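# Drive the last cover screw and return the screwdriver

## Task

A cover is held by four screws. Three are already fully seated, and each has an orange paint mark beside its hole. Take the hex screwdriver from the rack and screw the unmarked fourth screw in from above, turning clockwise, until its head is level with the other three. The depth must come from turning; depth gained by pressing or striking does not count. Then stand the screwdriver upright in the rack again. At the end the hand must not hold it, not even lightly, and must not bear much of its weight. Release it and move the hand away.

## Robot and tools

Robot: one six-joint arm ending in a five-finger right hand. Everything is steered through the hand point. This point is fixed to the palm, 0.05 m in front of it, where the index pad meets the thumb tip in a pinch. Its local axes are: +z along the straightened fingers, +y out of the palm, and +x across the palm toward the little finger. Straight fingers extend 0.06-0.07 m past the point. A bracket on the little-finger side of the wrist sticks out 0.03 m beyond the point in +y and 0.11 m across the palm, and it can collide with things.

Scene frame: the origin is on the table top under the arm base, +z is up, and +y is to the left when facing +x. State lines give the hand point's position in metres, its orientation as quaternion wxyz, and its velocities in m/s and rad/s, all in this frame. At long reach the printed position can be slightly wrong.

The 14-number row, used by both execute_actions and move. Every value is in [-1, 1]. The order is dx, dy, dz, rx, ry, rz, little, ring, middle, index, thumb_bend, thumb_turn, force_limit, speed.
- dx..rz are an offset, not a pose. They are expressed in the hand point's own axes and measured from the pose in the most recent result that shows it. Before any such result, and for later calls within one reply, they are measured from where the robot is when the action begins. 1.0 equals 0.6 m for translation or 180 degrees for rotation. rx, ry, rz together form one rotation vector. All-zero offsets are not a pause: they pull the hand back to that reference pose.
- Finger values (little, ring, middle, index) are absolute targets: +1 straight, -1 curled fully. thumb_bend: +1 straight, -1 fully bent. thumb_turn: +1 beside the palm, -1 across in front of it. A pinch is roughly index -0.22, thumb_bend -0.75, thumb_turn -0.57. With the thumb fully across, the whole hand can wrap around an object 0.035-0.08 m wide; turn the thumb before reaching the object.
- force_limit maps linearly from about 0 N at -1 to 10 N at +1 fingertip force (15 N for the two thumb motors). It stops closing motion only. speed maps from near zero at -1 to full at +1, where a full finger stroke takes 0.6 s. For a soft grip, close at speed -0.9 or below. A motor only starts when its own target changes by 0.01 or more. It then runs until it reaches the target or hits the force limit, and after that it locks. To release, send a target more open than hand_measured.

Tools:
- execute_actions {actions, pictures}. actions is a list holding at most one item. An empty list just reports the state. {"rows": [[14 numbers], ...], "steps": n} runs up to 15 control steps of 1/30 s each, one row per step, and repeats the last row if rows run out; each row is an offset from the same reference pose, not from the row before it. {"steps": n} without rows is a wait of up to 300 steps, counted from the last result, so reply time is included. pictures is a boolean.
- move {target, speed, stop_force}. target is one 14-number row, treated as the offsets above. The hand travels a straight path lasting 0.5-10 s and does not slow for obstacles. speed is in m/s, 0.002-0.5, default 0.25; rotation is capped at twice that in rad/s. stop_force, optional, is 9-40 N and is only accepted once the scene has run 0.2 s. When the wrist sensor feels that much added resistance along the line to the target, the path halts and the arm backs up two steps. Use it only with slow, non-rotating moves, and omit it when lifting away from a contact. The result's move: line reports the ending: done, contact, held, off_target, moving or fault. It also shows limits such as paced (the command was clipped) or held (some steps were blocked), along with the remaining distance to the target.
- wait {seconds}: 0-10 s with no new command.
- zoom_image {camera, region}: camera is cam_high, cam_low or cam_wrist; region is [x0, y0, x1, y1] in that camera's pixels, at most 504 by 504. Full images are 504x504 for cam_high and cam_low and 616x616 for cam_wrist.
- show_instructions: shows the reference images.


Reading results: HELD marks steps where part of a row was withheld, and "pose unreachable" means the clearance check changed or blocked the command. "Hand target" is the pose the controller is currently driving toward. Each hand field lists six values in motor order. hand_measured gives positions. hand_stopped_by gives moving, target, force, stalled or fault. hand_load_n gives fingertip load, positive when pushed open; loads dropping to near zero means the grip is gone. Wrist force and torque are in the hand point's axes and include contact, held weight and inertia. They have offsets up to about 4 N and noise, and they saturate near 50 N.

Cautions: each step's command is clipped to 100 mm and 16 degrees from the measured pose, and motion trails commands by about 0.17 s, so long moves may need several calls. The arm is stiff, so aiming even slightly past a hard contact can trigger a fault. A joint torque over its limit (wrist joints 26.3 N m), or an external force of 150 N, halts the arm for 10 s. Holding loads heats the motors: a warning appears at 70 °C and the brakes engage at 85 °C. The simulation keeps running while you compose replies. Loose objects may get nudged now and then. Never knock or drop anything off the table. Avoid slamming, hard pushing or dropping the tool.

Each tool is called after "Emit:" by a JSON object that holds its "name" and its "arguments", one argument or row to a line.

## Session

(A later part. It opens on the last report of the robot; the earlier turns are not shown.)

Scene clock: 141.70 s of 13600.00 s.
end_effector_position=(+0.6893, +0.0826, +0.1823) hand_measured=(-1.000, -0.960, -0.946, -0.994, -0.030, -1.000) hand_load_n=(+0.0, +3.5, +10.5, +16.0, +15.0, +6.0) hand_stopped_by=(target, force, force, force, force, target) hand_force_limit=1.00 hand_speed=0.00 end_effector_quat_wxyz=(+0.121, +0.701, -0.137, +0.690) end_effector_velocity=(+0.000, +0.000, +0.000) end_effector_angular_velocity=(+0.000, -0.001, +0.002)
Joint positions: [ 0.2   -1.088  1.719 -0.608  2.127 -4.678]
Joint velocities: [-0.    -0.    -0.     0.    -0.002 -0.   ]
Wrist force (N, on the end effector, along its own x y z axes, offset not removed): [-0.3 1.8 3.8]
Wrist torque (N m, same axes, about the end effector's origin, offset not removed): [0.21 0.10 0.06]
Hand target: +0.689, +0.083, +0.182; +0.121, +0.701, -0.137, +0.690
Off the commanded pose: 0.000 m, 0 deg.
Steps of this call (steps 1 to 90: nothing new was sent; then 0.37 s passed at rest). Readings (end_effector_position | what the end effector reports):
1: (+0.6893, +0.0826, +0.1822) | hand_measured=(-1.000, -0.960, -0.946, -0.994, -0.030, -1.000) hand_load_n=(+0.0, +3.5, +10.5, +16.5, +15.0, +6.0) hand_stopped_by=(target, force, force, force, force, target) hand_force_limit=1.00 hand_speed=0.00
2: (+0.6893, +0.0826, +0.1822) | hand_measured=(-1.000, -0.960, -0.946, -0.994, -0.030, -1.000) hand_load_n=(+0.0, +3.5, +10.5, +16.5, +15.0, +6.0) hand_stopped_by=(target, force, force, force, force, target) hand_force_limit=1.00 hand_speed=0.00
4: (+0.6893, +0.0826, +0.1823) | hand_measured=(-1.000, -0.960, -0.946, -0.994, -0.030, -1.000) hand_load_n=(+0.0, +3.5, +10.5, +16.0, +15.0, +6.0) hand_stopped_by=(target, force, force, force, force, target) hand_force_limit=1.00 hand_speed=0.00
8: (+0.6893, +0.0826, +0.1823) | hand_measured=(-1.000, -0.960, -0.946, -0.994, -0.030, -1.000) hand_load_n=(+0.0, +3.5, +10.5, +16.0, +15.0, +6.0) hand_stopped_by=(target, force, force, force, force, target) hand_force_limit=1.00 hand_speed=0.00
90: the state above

Emit:
{"name": "execute_actions", "arguments": {
  "actions": [
    {"rows":[[0,0.0003,0.0023,0,0,0,-0.72,-0.72,-0.68,-0.72,0.15,-1,1,0.3]],"steps":9}
  ],
  "pictures": false
}}

Emit:
{"name": "move", "arguments": {
  "target": [0.0005,-0.0458,0.0195,0.155,0,-0.0082,-0.72,-0.72,-0.68,-0.72,0.15,-1,1,0.3],
  "speed": 0.5
}}

Emit:
{"name": "move", "arguments": {
  "target": [0.0005,-0.0458,0.0195,0.1667,0,-0.0088,-0.72,-0.72,-0.68,-0.72,0.15,-1,1,0.3],
  "speed": 0.5
}}

Emit:
{"name": "execute_actions", "arguments": {
  "actions": [
    {"rows":[[0,0,0,0,0,0,-1,-1,-1,-1,0.15,-1,1,0],[0,0,0,0,0,0,-1,-1,-1,-1,0.15,-1,1,0],[0,0,0,0,0,0,-1,-1,-1,-1,0.15,-1,1,0],[0,0,0,0,0,0,-1,-1,-1,-1,-1,-1,1,0]],"steps":12}
  ],
  "pictures": false
}}

Emit:
{"name": "move", "arguments": {
  "target": [-0.0017,0.03,-0.0398,-0.1667,0,0.0088,-1,-1,-1,-1,-1,-1,1,0],
  "speed": 0.5
}}

Emit:
{"name": "move", "arguments": {
  "target": [-0.0017,0.03,-0.0398,-0.155,0,0.0082,-1,-1,-1,-1,-1,-1,1,0],
  "speed": 0.5
}}

Emit:
{"name": "execute_actions", "arguments": {
  "actions": [
    {"rows":[[0,0.0003,0.0023,0,0,0,-0.72,-0.72,-0.68,-0.72,0.15,-1,1,0.3]],"steps":9}
  ],
  "pictures": false
}}

Emit:
{"name": "move", "arguments": {
  "target": [0.0005,-0.0458,0.0195,0.155,0,-0.0082,-0.72,-0.72,-0.68,-0.72,0.15,-1,1,0.3],
  "speed": 0.5
}}

Emit:
{"name": "move", "arguments": {
  "target": [0.0005,-0.0458,0.0195,0.1667,0,-0.0088,-0.72,-0.72,-0.68,-0.72,0.15,-1,1,0.3],
  "speed": 0.5
}}

Emit:
{"name": "execute_actions", "arguments": {
  "actions": [
    {"rows":[[0,0,0,0,0,0,-1,-1,-1,-1,0.15,-1,1,0],[0,0,0,0,0,0,-1,-1,-1,-1,0.15,-1,1,0],[0,0,0,0,0,0,-1,-1,-1,-1,0.15,-1,1,0],[0,0,0,0,0,0,-1,-1,-1,-1,-1,-1,1,0]],"steps":12}
  ],
  "pictures": false
}}

Emit:
{"name": "move", "arguments": {
  "target": [-0.0017,0.03,-0.0398,-0.1667,0,0.0088,-1,-1,-1,-1,-1,-1,1,0],
  "speed": 0.5
}}

Emit:
{"name": "move", "arguments": {
  "target": [-0.0017,0.03,-0.0398,-0.155,0,0.0082,-1,-1,-1,-1,-1,-1,1,0],
  "speed": 0.5
}}

Emit:
{"name": "zoom_image", "arguments": {
  "camera": "cam_low",
  "region": [210,240,330,380]
}}

Scene clock: 145.50 s of 13600.00 s.
end_effector_position=(+0.6904, +0.0821, +0.1823) hand_measured=(-0.720, -0.720, -0.680, -0.720, +0.150, -1.000) hand_load_n=(+0.0, +0.0, +0.0, +0.0, +0.0, +0.0) hand_stopped_by=(moving, moving, moving, moving, moving, target) hand_force_limit=1.00 hand_speed=0.30 end_effector_quat_wxyz=(+0.121, +0.701, -0.137, +0.690) end_effector_velocity=(+0.001, -0.001, +0.000) end_effector_angular_velocity=(+0.000, -0.000, -0.002)
Joint positions: [ 0.199 -1.087  1.716 -0.607  2.125 -4.678]
Joint velocities: [-0.002  0.001 -0.003  0.002 -0.     0.   ]
Wrist force (N, on the end effector, along its own x y z axes, offset not removed): [0.5 1.9 0.9]
Wrist torque (N m, same axes, about the end effector's origin, offset not removed): [0.32 -0.09 0.08]
Hand target: +0.691, +0.082, +0.182; +0.121, +0.701, -0.137, +0.690
Off the commanded pose: 0.000 m, 0 deg.
Steps of this call (steps 1 to 90: nothing new was sent; then 0.50 s passed at rest; steps 91 to 99: all 9 steps of this action). Readings (end_effector_position | what the end effector reports):
91: (+0.6893, +0.0826, +0.1823) | hand_measured=(-1.000, -0.960, -0.946, -0.994, -0.030, -1.000) hand_load_n=(+0.0, +3.5, +10.5, +16.0, +15.0, +6.0) hand_stopped_by=(moving, moving, moving, moving, moving, target) hand_force_limit=1.00 hand_speed=0.30
92: (+0.6895, +0.0825, +0.1823) | hand_measured=(-1.000, -0.960, -0.946, -0.994, -0.030, -1.000) hand_load_n=(+0.0, +3.5, +10.5, +16.0, +15.0, +6.0) hand_stopped_by=(moving, moving, moving, moving, moving, target) hand_force_limit=1.00 hand_speed=0.30
94: (+0.6898, +0.0824, +0.1823) | hand_measured=(-0.934, -0.896, -0.896, -0.932, +0.010, -1.000) hand_load_n=(+0.0, +0.0, -13.0, +0.0, +12.5, +4.5) hand_stopped_by=(moving, moving, moving, moving, moving, target) hand_force_limit=1.00 hand_speed=0.30
98: (+0.6903, +0.0822, +0.1823) | hand_measured=(-0.720, -0.720, -0.742, -0.720, +0.152, -1.000) hand_load_n=(+0.0, +0.0, -3.5, +0.0, +3.0, +1.5) hand_stopped_by=(moving, moving, moving, moving, moving, target) hand_force_limit=1.00 hand_speed=0.30
99: the state above

Scene clock: 147.00 s of 13600.00 s.
end_effector_position=(+0.7111, +0.1033, +0.1829) hand_measured=(-0.720, -0.720, -0.680, -0.720, +0.150, -1.000) hand_load_n=(+0.0, +0.0, +0.0, +0.0, +0.0, +0.0) hand_stopped_by=(target, target, target, target, target, target) hand_force_limit=1.00 hand_speed=0.30 end_effector_quat_wxyz=(-0.042, +0.711, +0.041, +0.701) end_effector_velocity=(+0.001, +0.000, -0.001) end_effector_angular_velocity=(+0.000, -0.000, +0.016)
Joint positions: [ 0.01  -1.194  1.891 -0.684  1.452 -4.71 ]
Joint velocities: [-0.008  0.     0.002 -0.002 -0.023 -0.   ]
Wrist force (N, on the end effector, along its own x y z axes, offset not removed): [0.2 3.6 -0.2]
Wrist torque (N m, same axes, about the end effector's origin, offset not removed): [0.62 0.01 0.16]
Hand target: +0.711, +0.103, +0.183; -0.043, +0.711, +0.042, +0.701
Off the commanded pose: 0.000 m, 0 deg.
move: done
camera_calibration (this result's frames):
cam_wrist: T_world_to_cam=[[0.14751, -0.974496, -0.169112, 0.0379377], [-0.571985, 0.0554398, -0.818388, 0.552865], [0.806892, 0.21745, -0.549219, -0.370611], [0, 0, 0, 1]] pos_world=[0.609677, 0.0869088, 0.255327]

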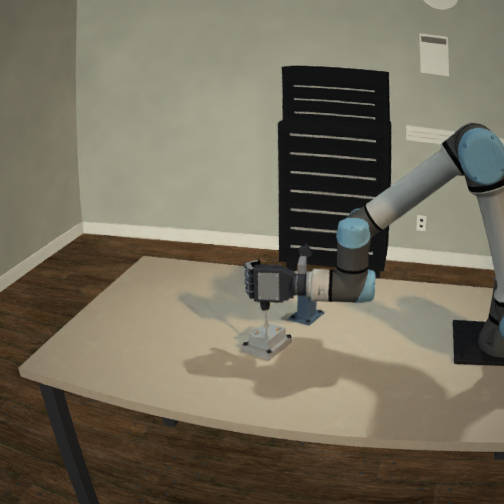

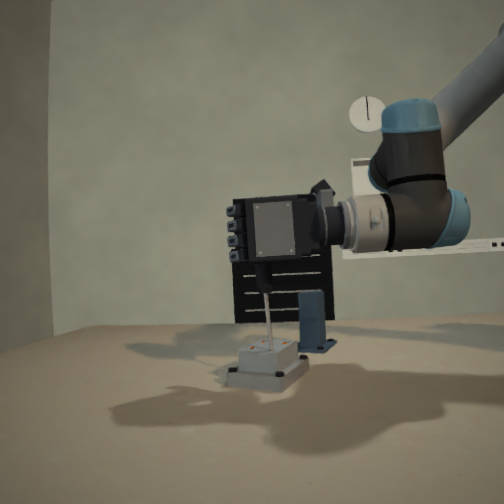

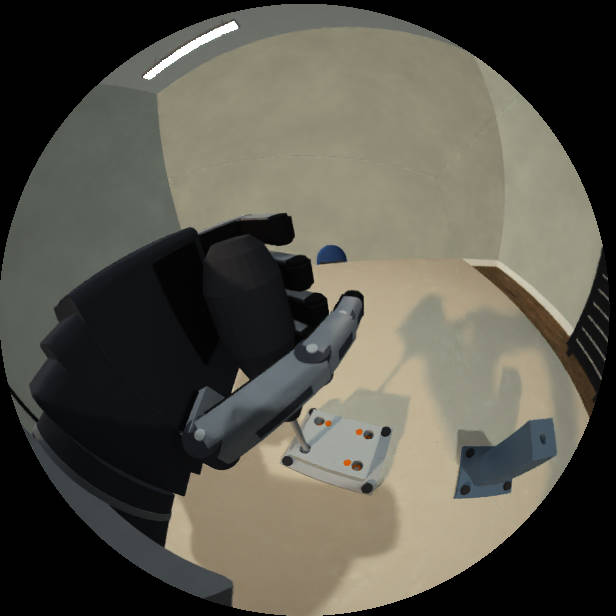

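Scene clock: 148.30 s of 13600.00 s.
end_effector_position=(+0.7192, +0.1318, +0.1831) hand_measured=(-0.720, -0.720, -0.680, -0.720, +0.150, -1.000) hand_load_n=(+0.0, +0.0, +0.0, +0.0, +0.0, +0.0) hand_stopped_by=(target, target, target, target, target, target) hand_force_limit=1.00 hand_speed=0.30 end_effector_quat_wxyz=(-0.215, +0.675, +0.230, +0.667) end_effector_velocity=(+0.001, -0.000, +0.000) end_effector_angular_velocity=(-0.001, -0.000, +0.013)
Joint positions: [-0.205 -1.174  1.861 -0.662  0.716 -4.748]
Joint velocities: [-0.005  0.005 -0.008  0.005 -0.018 -0.002]
Wrist force (N, on the end effector, along its own x y z axes, offset not removed): [-0.4 1.8 2.7]
Wrist torque (N m, same axes, about the end effector's origin, offset not removed): [0.19 0.00 0.02]
Hand target: +0.719, +0.132, +0.183; -0.215, +0.675, +0.231, +0.667
Off the commanded pose: 0.000 m, 0 deg.
move: done
camera_calibration (this result's frames):
cam_wrist: T_world_to_cam=[[0.615237, -0.77397, -0.149848, -0.301825], [-0.516616, -0.252249, -0.818217, 0.55676], [0.595476, 0.580811, -0.555038, -0.278075], [0, 0, 0, 1]] pos_world=[0.638912, 0.0683475, 0.25598]

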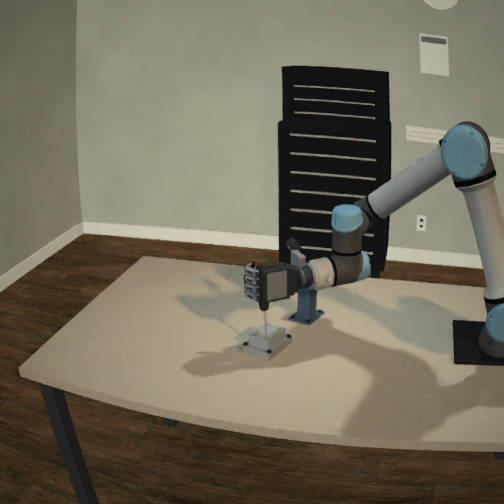

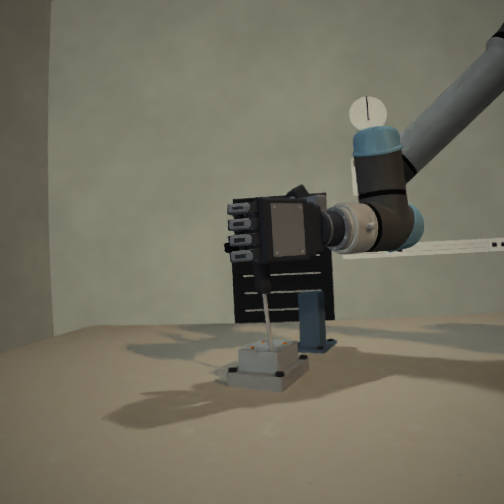

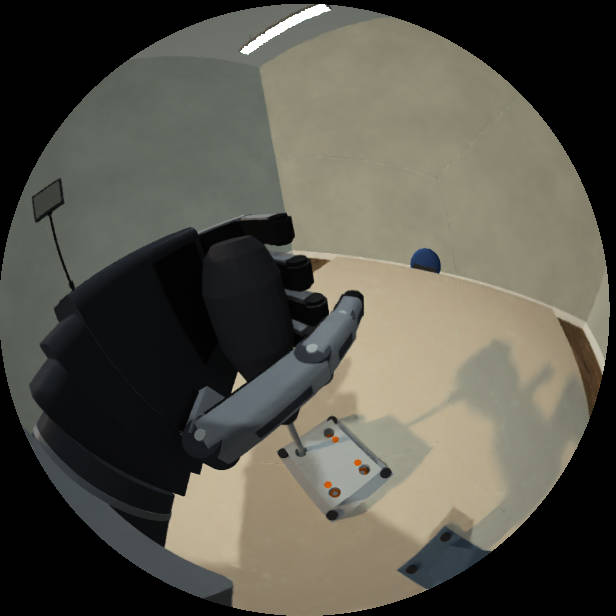

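Scene clock: 148.70 s of 13600.00 s.
end_effector_position=(+0.7193, +0.1317, +0.1831) hand_measured=(-1.000, -0.958, -0.946, -0.996, -0.040, -1.000) hand_load_n=(+0.0, +10.0, +10.0, +10.5, +15.5, +4.0) hand_stopped_by=(target, force, force, force, force, target) hand_force_limit=1.00 hand_speed=0.00 end_effector_quat_wxyz=(-0.215, +0.675, +0.230, +0.667) end_effector_velocity=(+0.001, -0.001, +0.000) end_effector_angular_velocity=(-0.000, -0.001, -0.002)
Joint positions: [-0.205 -1.174  1.861 -0.661  0.716 -4.749]
Joint velocities: [-0.001  0.    -0.001 -0.     0.001 -0.   ]
Wrist force (N, on the end effector, along its own x y z axes, offset not removed): [2.1 2.3 1.0]
Wrist torque (N m, same axes, about the end effector's origin, offset not removed): [0.36 -0.09 0.11]
Hand target: +0.719, +0.132, +0.183; -0.215, +0.675, +0.230, +0.667
Off the commanded pose: 0.000 m, 0 deg.
Steps of this call (steps 1 to 12: all 12 steps of this action). Readings (end_effector_position | what the end effector reports):
1: (+0.7192, +0.1318, +0.1831) | hand_measured=(-0.720, -0.720, -0.680, -0.720, +0.150, -1.000) hand_load_n=(+0.0, +0.0, +0.0, +0.0, +0.0, +0.0) hand_stopped_by=(moving, moving, moving, moving, target, target) hand_force_limit=1.00 hand_speed=0.00
2: (+0.7192, +0.1318, +0.1831) | hand_measured=(-0.720, -0.720, -0.680, -0.720, +0.150, -1.000) hand_load_n=(+0.0, +0.0, +0.0, +0.0, +0.0, +0.0) hand_stopped_by=(moving, moving, moving, moving, target, target) hand_force_limit=1.00 hand_speed=0.00
4: (+0.7192, +0.1318, +0.1831) | hand_measured=(-0.770, -0.770, -0.730, -0.770, +0.152, -1.000) hand_load_n=(+0.0, +0.0, +3.5, +0.0, +2.0, +0.5) hand_stopped_by=(moving, moving, moving, moving, moving, target) hand_force_limit=1.00 hand_speed=0.00
8: (+0.7193, +0.1318, +0.1830) | hand_measured=(-0.992, -0.960, -0.946, -0.990, +0.090, -1.000) hand_load_n=(+0.0, +10.5, +11.5, +9.0, +5.5, +1.5) hand_stopped_by=(moving, force, force, moving, moving, target) hand_force_limit=1.00 hand_speed=0.00
12: the state above

Scene clock: 150.23 s of 13600.00 s.
end_effector_position=(+0.7109, +0.1032, +0.1829) hand_measured=(-1.000, -0.958, -0.946, -0.994, -0.030, -1.000) hand_load_n=(+0.0, +5.0, +10.0, +14.0, +15.0, +5.0) hand_stopped_by=(target, force, force, force, force, target) hand_force_limit=1.00 hand_speed=0.00 end_effector_quat_wxyz=(-0.042, +0.711, +0.041, +0.701) end_effector_velocity=(+0.001, -0.001, -0.000) end_effector_angular_velocity=(-0.000, +0.001, -0.016)
Joint positions: [ 0.01  -1.194  1.892 -0.685  1.452 -4.71 ]
Joint velocities: [ 0.007  0.004 -0.006  0.003  0.023  0.   ]
Wrist force (N, on the end effector, along its own x y z axes, offset not removed): [8.8 3.0 3.0]
Wrist torque (N m, same axes, about the end effector's origin, offset not removed): [0.23 -0.32 0.19]
Hand target: +0.711, +0.103, +0.183; -0.042, +0.711, +0.041, +0.701
Off the commanded pose: 0.000 m, 0 deg.
move: done
camera_calibration (this result's frames):
cam_wrist: T_world_to_cam=[[0.14751, -0.974498, -0.169099, 0.0377661], [-0.571692, 0.0555078, -0.818589, 0.552628], [0.807099, 0.217422, -0.548924, -0.37068], [0, 0, 0, 1]] pos_world=[0.609537, 0.0867218, 0.255286]

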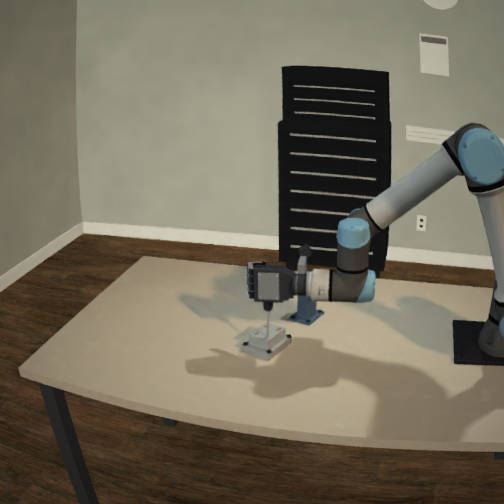

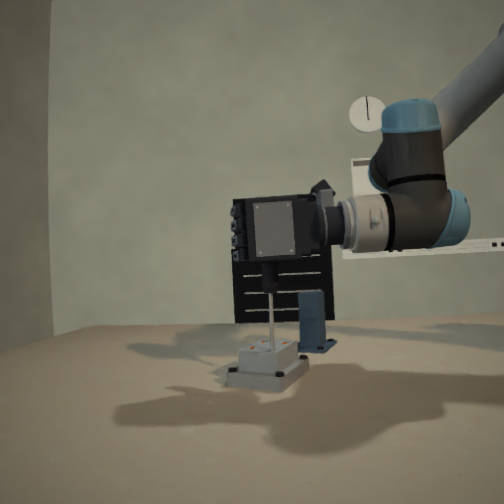

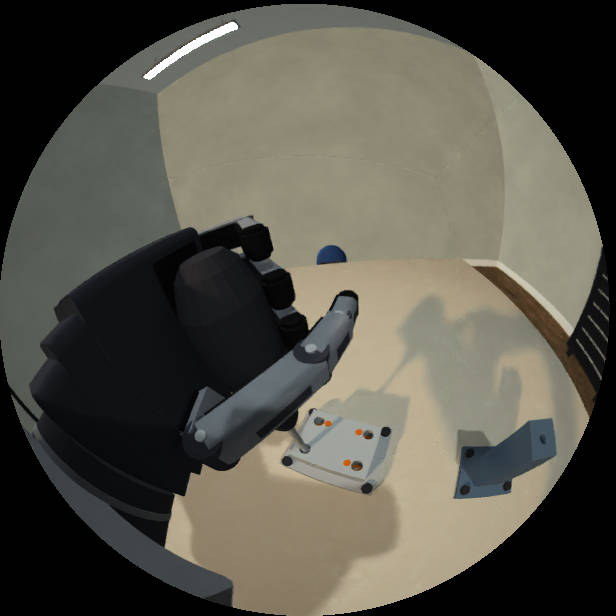

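Scene clock: 151.50 s of 13600.00 s.
end_effector_position=(+0.6894, +0.0826, +0.1821) hand_measured=(-1.000, -0.958, -0.946, -0.994, -0.030, -1.000) hand_load_n=(+0.0, +3.5, +10.5, +16.5, +15.0, +6.0) hand_stopped_by=(target, force, force, force, force, target) hand_force_limit=1.00 hand_speed=0.00 end_effector_quat_wxyz=(+0.121, +0.700, -0.137, +0.690) end_effector_velocity=(+0.000, -0.001, +0.000) end_effector_angular_velocity=(+0.001, +0.002, -0.016)
Joint positions: [ 0.2   -1.088  1.719 -0.609  2.127 -4.678]
Joint velocities: [ 0.003  0.006 -0.011  0.008  0.019  0.002]
Wrist force (N, on the end effector, along its own x y z axes, offset not removed): [0.8 2.2 2.6]
Wrist torque (N m, same axes, about the end effector's origin, offset not removed): [0.27 0.27 0.07]
Hand target: +0.689, +0.082, +0.182; +0.121, +0.700, -0.138, +0.690
Off the commanded pose: 0.000 m, 0 deg.
move: done
camera_calibration (this result's frames):
cam_wrist: T_world_to_cam=[[-0.323904, -0.927392, -0.187165, 0.345143], [-0.478414, 0.331226, -0.813271, 0.452747], [0.816215, -0.173879, -0.550962, -0.322874], [0, 0, 0, 1]] pos_world=[0.591928, 0.113981, 0.254914]

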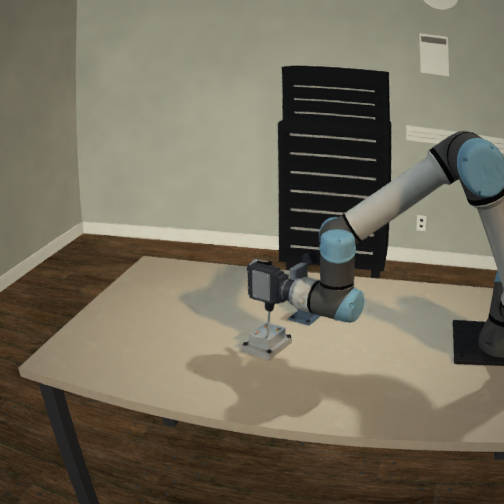

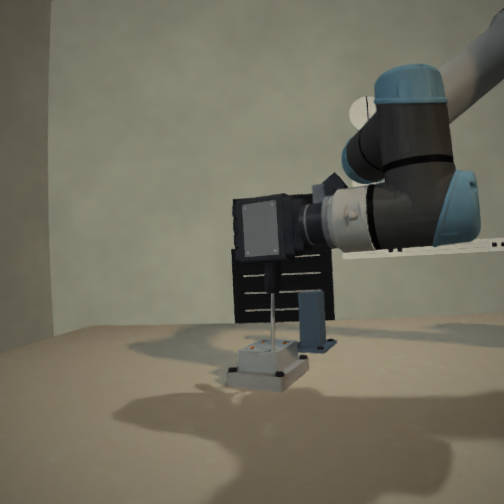

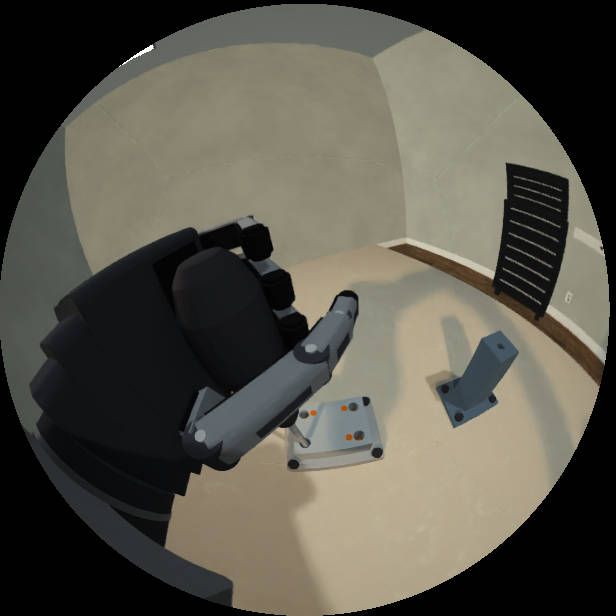

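Scene clock: 151.80 s of 13600.00 s.
end_effector_position=(+0.6904, +0.0821, +0.1821) hand_measured=(-0.720, -0.720, -0.680, -0.720, +0.150, -1.000) hand_load_n=(+0.0, +0.0, +0.0, +0.0, +0.0, +0.0) hand_stopped_by=(moving, moving, moving, moving, moving, target) hand_force_limit=1.00 hand_speed=0.30 end_effector_quat_wxyz=(+0.121, +0.700, -0.137, +0.690) end_effector_velocity=(+0.002, -0.002, -0.000) end_effector_angular_velocity=(+0.000, +0.000, +0.000)
Joint positions: [ 0.199 -1.086  1.717 -0.608  2.125 -4.678]
Joint velocities: [-0.004  0.002 -0.002  0.001 -0.004 -0.   ]
Wrist force (N, on the end effector, along its own x y z axes, offset not removed): [-0.7 2.2 1.3]
Wrist torque (N m, same axes, about the end effector's origin, offset not removed): [0.34 0.15 0.09]
Hand target: +0.691, +0.082, +0.182; +0.121, +0.700, -0.137, +0.690
Off the commanded pose: 0.000 m, 0 deg.
Steps of this call (steps 1 to 9: all 9 steps of this action). Readings (end_effector_position | what the end effector reports):
1: (+0.6894, +0.0825, +0.1821) | hand_measured=(-1.000, -0.958, -0.946, -0.994, -0.030, -1.000) hand_load_n=(+0.0, +3.5, +10.5, +16.5, +15.0, +6.0) hand_stopped_by=(moving, moving, moving, moving, moving, target) hand_force_limit=1.00 hand_speed=0.30
2: (+0.6896, +0.0825, +0.1821) | hand_measured=(-1.000, -0.958, -0.946, -0.994, -0.030, -1.000) hand_load_n=(+0.0, +3.5, +10.5, +16.5, +15.0, +6.0) hand_stopped_by=(moving, moving, moving, moving, moving, target) hand_force_limit=1.00 hand_speed=0.30
4: (+0.6899, +0.0824, +0.1820) | hand_measured=(-0.934, -0.894, -0.896, -0.932, +0.010, -1.000) hand_load_n=(+0.0, +0.0, -13.0, +0.0, +12.5, +4.5) hand_stopped_by=(moving, moving, moving, moving, moving, target) hand_force_limit=1.00 hand_speed=0.30
8: (+0.6904, +0.0822, +0.1820) | hand_measured=(-0.720, -0.720, -0.740, -0.720, +0.152, -1.000) hand_load_n=(+0.0, +0.0, -3.5, +0.0, +3.0, +1.5) hand_stopped_by=(moving, moving, moving, moving, moving, target) hand_force_limit=1.00 hand_speed=0.30
9: the state above

Scene clock: 153.30 s of 13600.00 s.
end_effector_position=(+0.7111, +0.1033, +0.1827) hand_measured=(-0.720, -0.720, -0.680, -0.720, +0.150, -1.000) hand_load_n=(+0.0, +0.0, +0.0, +0.0, +0.0, +0.0) hand_stopped_by=(target, target, target, target, target, target) hand_force_limit=1.00 hand_speed=0.30 end_effector_quat_wxyz=(-0.042, +0.711, +0.041, +0.701) end_effector_velocity=(+0.001, +0.001, +0.000) end_effector_angular_velocity=(+0.000, -0.001, +0.018)
Joint positions: [ 0.01  -1.193  1.891 -0.685  1.452 -4.71 ]
Joint velocities: [-0.007 -0.     0.001 -0.002 -0.025 -0.   ]
Wrist force (N, on the end effector, along its own x y z axes, offset not removed): [0.5 2.6 0.5]
Wrist torque (N m, same axes, about the end effector's origin, offset not removed): [0.46 -0.18 0.11]
Hand target: +0.711, +0.103, +0.183; -0.043, +0.711, +0.042, +0.701
Off the commanded pose: 0.000 m, 0 deg.
move: done
camera_calibration (this result's frames):
cam_wrist: T_world_to_cam=[[0.147492, -0.974509, -0.16905, 0.0379053], [-0.571645, 0.0554892, -0.818622, 0.552539], [0.807136, 0.217376, -0.548889, -0.371006], [0, 0, 0, 1]] pos_world=[0.609718, 0.0869271, 0.255087]

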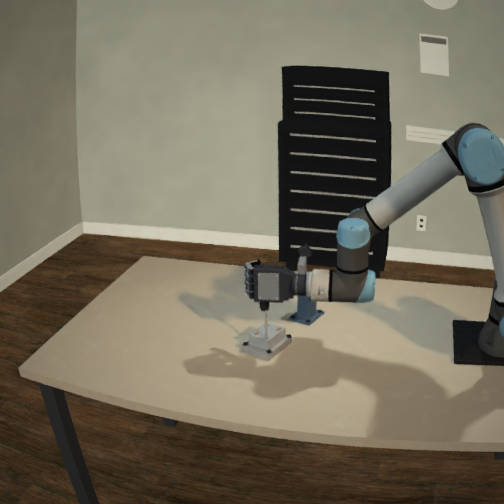

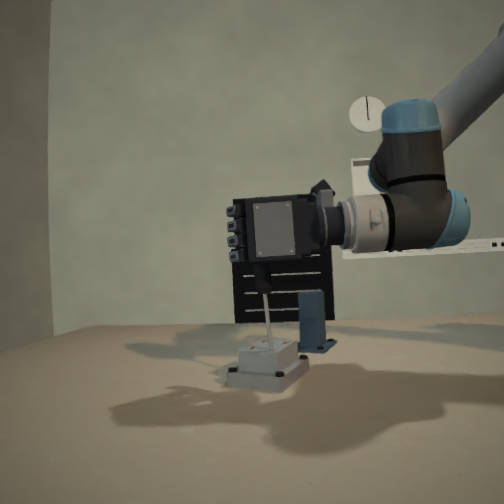

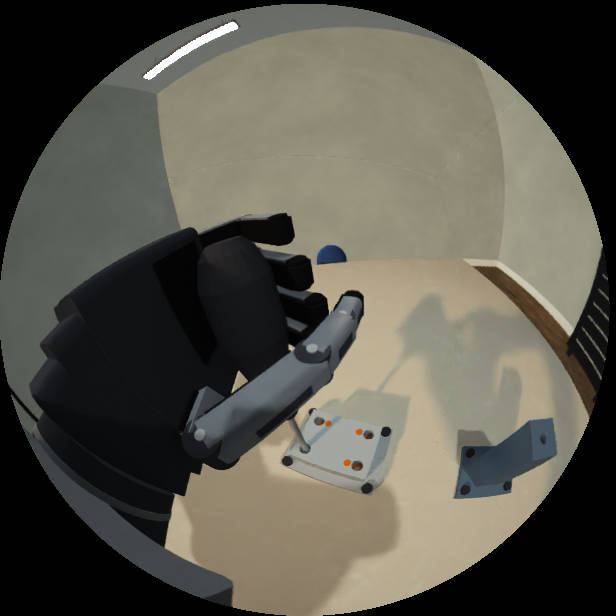

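Scene clock: 154.60 s of 13600.00 s.
end_effector_position=(+0.7193, +0.1318, +0.1829) hand_measured=(-0.720, -0.720, -0.680, -0.720, +0.150, -1.000) hand_load_n=(+0.0, +0.0, +0.0, +0.0, +0.0, +0.0) hand_stopped_by=(target, target, target, target, target, target) hand_force_limit=1.00 hand_speed=0.30 end_effector_quat_wxyz=(-0.215, +0.675, +0.230, +0.667) end_effector_velocity=(+0.001, +0.000, -0.000) end_effector_angular_velocity=(-0.001, +0.001, +0.013)
Joint positions: [-0.205 -1.174  1.862 -0.663  0.716 -4.748]
Joint velocities: [-0.005  0.004 -0.007  0.006 -0.018 -0.002]
Wrist force (N, on the end effector, along its own x y z axes, offset not removed): [1.8 2.5 0.4]
Wrist torque (N m, same axes, about the end effector's origin, offset not removed): [0.43 -0.23 0.19]
Hand target: +0.719, +0.132, +0.183; -0.215, +0.675, +0.231, +0.667
Off the commanded pose: 0.000 m, 0 deg.
move: done
camera_calibration (this result's frames):
cam_wrist: T_world_to_cam=[[0.615229, -0.774025, -0.149594, -0.301927], [-0.516304, -0.252205, -0.818427, 0.556449], [0.595754, 0.580756, -0.554797, -0.278469], [0, 0, 0, 1]] pos_world=[0.63895, 0.0683631, 0.255753]

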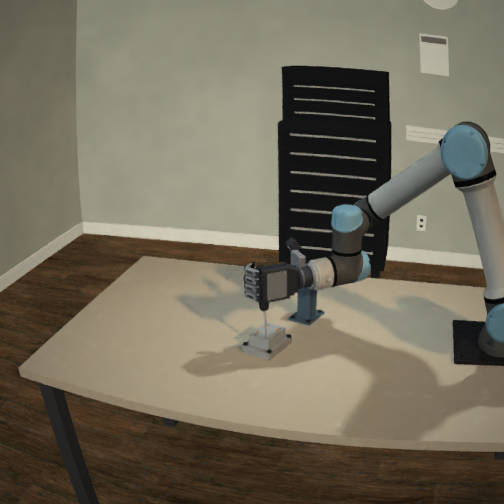

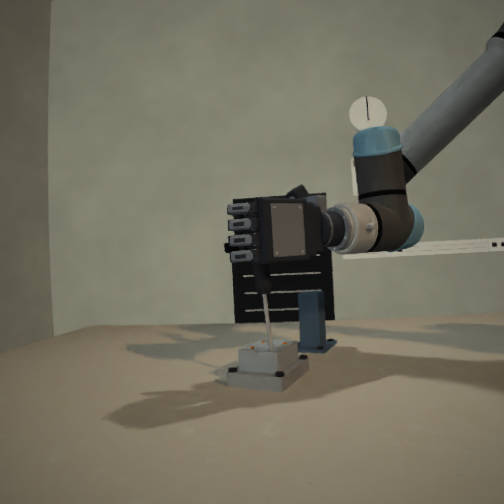

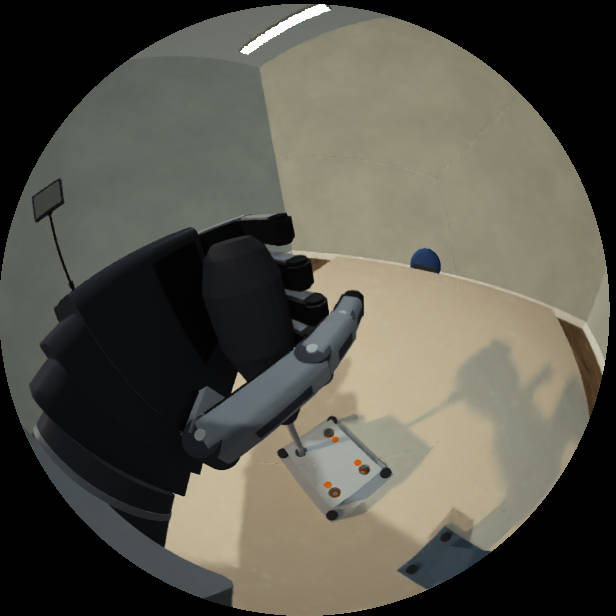

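Scene clock: 155.00 s of 13600.00 s.
end_effector_position=(+0.7193, +0.1317, +0.1829) hand_measured=(-1.000, -0.958, -0.946, -0.996, -0.040, -1.000) hand_load_n=(+0.0, +10.0, +10.0, +10.5, +15.5, +4.0) hand_stopped_by=(target, force, force, force, force, target) hand_force_limit=1.00 hand_speed=0.00 end_effector_quat_wxyz=(-0.215, +0.675, +0.230, +0.667) end_effector_velocity=(+0.000, +0.001, +0.001) end_effector_angular_velocity=(-0.000, -0.001, +0.000)
Joint positions: [-0.205 -1.173  1.861 -0.663  0.716 -4.748]
Joint velocities: [ 0.001 -0.001 -0.    -0.     0.001 -0.   ]
Wrist force (N, on the end effector, along its own x y z axes, offset not removed): [0.8 2.4 1.7]
Wrist torque (N m, same axes, about the end effector's origin, offset not removed): [0.21 0.11 0.08]
Hand target: +0.719, +0.132, +0.183; -0.215, +0.675, +0.230, +0.667
Off the commanded pose: 0.000 m, 0 deg.
Steps of this call (steps 1 to 12: all 12 steps of this action). Readings (end_effector_position | what the end effector reports):
1: (+0.7193, +0.1319, +0.1829) | hand_measured=(-0.720, -0.720, -0.680, -0.720, +0.150, -1.000) hand_load_n=(+0.0, +0.0, +0.0, +0.0, +0.0, +0.0) hand_stopped_by=(moving, moving, moving, moving, target, target) hand_force_limit=1.00 hand_speed=0.00
2: (+0.7193, +0.1319, +0.1829) | hand_measured=(-0.720, -0.720, -0.680, -0.720, +0.150, -1.000) hand_load_n=(+0.0, +0.0, +0.0, +0.0, +0.0, +0.0) hand_stopped_by=(moving, moving, moving, moving, target, target) hand_force_limit=1.00 hand_speed=0.00
4: (+0.7193, +0.1319, +0.1829) | hand_measured=(-0.770, -0.770, -0.730, -0.770, +0.152, -1.000) hand_load_n=(+0.0, +0.0, +3.5, +0.0, +2.0, +0.5) hand_stopped_by=(moving, moving, moving, moving, moving, target) hand_force_limit=1.00 hand_speed=0.00
8: (+0.7193, +0.1318, +0.1829) | hand_measured=(-0.992, -0.958, -0.946, -0.990, +0.090, -1.000) hand_load_n=(+0.0, +11.0, +12.0, +9.0, +5.5, +1.5) hand_stopped_by=(moving, force, force, moving, moving, target) hand_force_limit=1.00 hand_speed=0.00
12: the state above

Scene clock: 156.53 s of 13600.00 s.
end_effector_position=(+0.7110, +0.1032, +0.1827) hand_measured=(-1.000, -0.958, -0.946, -0.994, -0.030, -1.000) hand_load_n=(+0.0, +5.0, +10.5, +14.0, +15.0, +5.0) hand_stopped_by=(target, force, force, force, force, target) hand_force_limit=1.00 hand_speed=0.00 end_effector_quat_wxyz=(-0.042, +0.711, +0.041, +0.701) end_effector_velocity=(+0.001, -0.001, +0.000) end_effector_angular_velocity=(-0.000, -0.000, -0.015)
Joint positions: [ 0.01  -1.194  1.892 -0.686  1.452 -4.71 ]
Joint velocities: [ 0.007  0.004 -0.006  0.002  0.022  0.   ]
Wrist force (N, on the end effector, along its own x y z axes, offset not removed): [8.3 2.8 2.3]
Wrist torque (N m, same axes, about the end effector's origin, offset not removed): [0.32 -0.24 0.16]
Hand target: +0.711, +0.103, +0.183; -0.042, +0.711, +0.041, +0.701
Off the commanded pose: 0.000 m, 0 deg.
move: done
camera_calibration (this result's frames):
cam_wrist: T_world_to_cam=[[0.147492, -0.974511, -0.169037, 0.0377343], [-0.571355, 0.0555574, -0.818821, 0.552302], [0.807341, 0.217349, -0.548597, -0.371073], [0, 0, 0, 1]] pos_world=[0.609578, 0.0867405, 0.255045]

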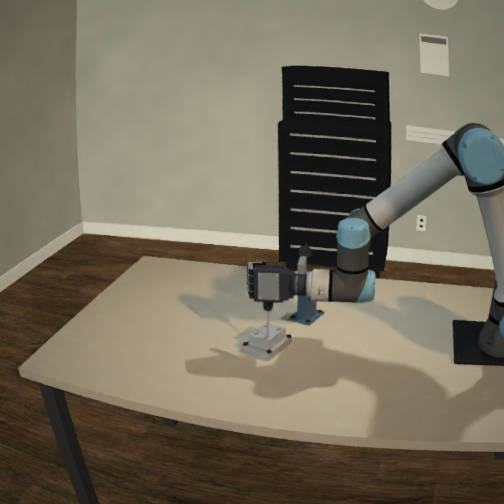

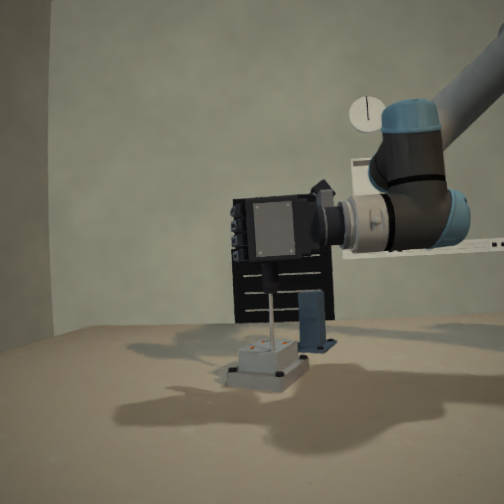

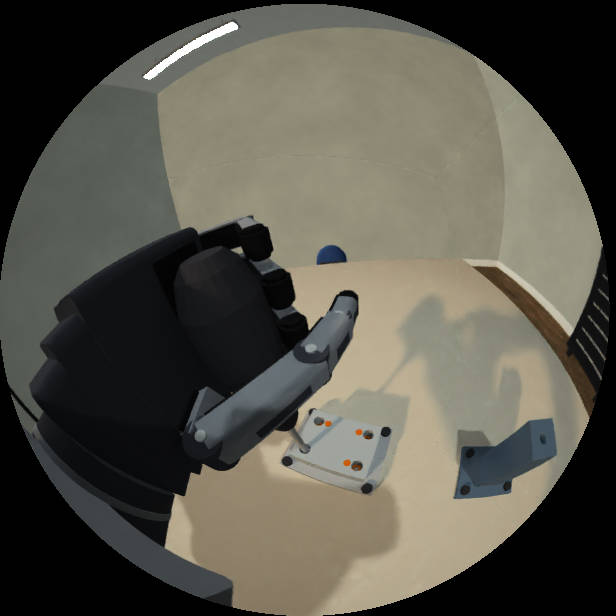

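Scene clock: 157.80 s of 13600.00 s.
end_effector_position=(+0.6895, +0.0826, +0.1819) hand_measured=(-1.000, -0.958, -0.946, -0.994, -0.030, -1.000) hand_load_n=(+0.0, +3.5, +10.5, +16.5, +15.0, +6.0) hand_stopped_by=(target, force, force, force, force, target) hand_force_limit=1.00 hand_speed=0.00 end_effector_quat_wxyz=(+0.121, +0.700, -0.137, +0.690) end_effector_velocity=(+0.001, +0.000, +0.001) end_effector_angular_velocity=(+0.001, -0.001, -0.013)
Joint positions: [ 0.2   -1.087  1.719 -0.61   2.127 -4.679]
Joint velocities: [ 0.005  0.006 -0.012  0.006  0.017  0.002]
Wrist force (N, on the end effector, along its own x y z axes, offset not removed): [1.0 1.5 2.1]
Wrist torque (N m, same axes, about the end effector's origin, offset not removed): [0.17 0.24 0.10]
Hand target: +0.690, +0.082, +0.182; +0.121, +0.700, -0.138, +0.690
Off the commanded pose: 0.000 m, 0 deg.
move: done
camera_calibration (this result's frames):
cam_wrist: T_world_to_cam=[[-0.32391, -0.927363, -0.187296, 0.345163], [-0.478053, 0.331267, -0.813466, 0.452391], [0.816424, -0.173952, -0.55063, -0.323241], [0, 0, 0, 1]] pos_world=[0.59197, 0.114001, 0.254666]

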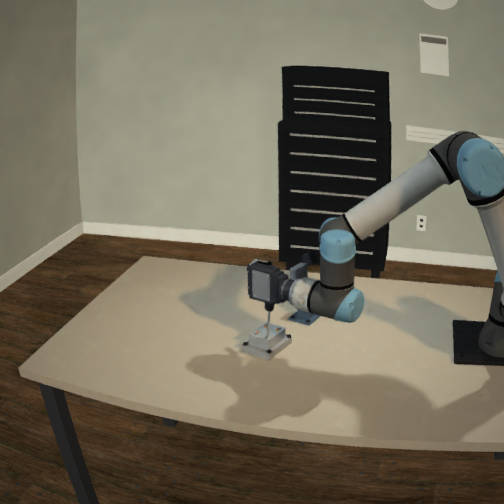

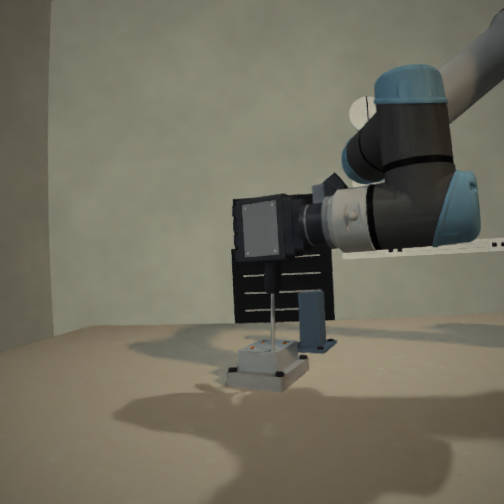

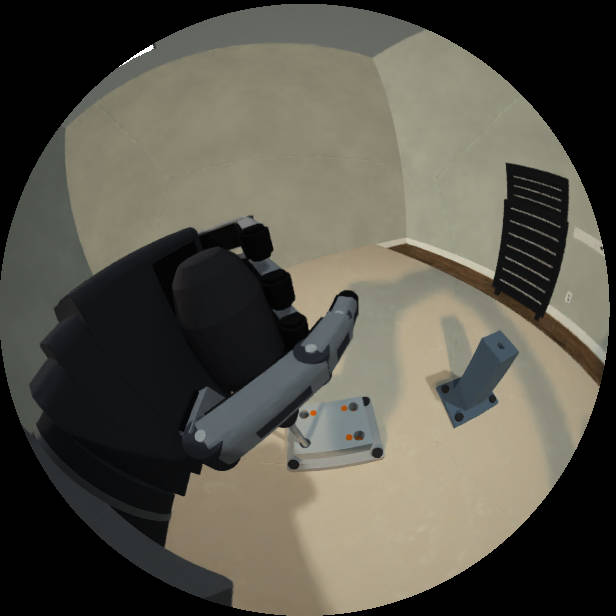

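Region (210, 240, 330, 380) of cam_low's 504x504 image, scaled by 3.600, with more detail than that image has; it fills the left 432 columns of this view, and the rest is white.

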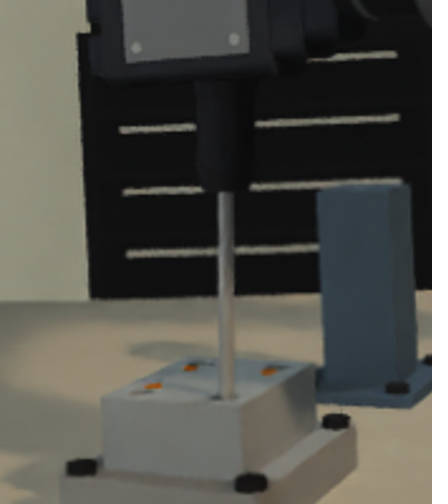

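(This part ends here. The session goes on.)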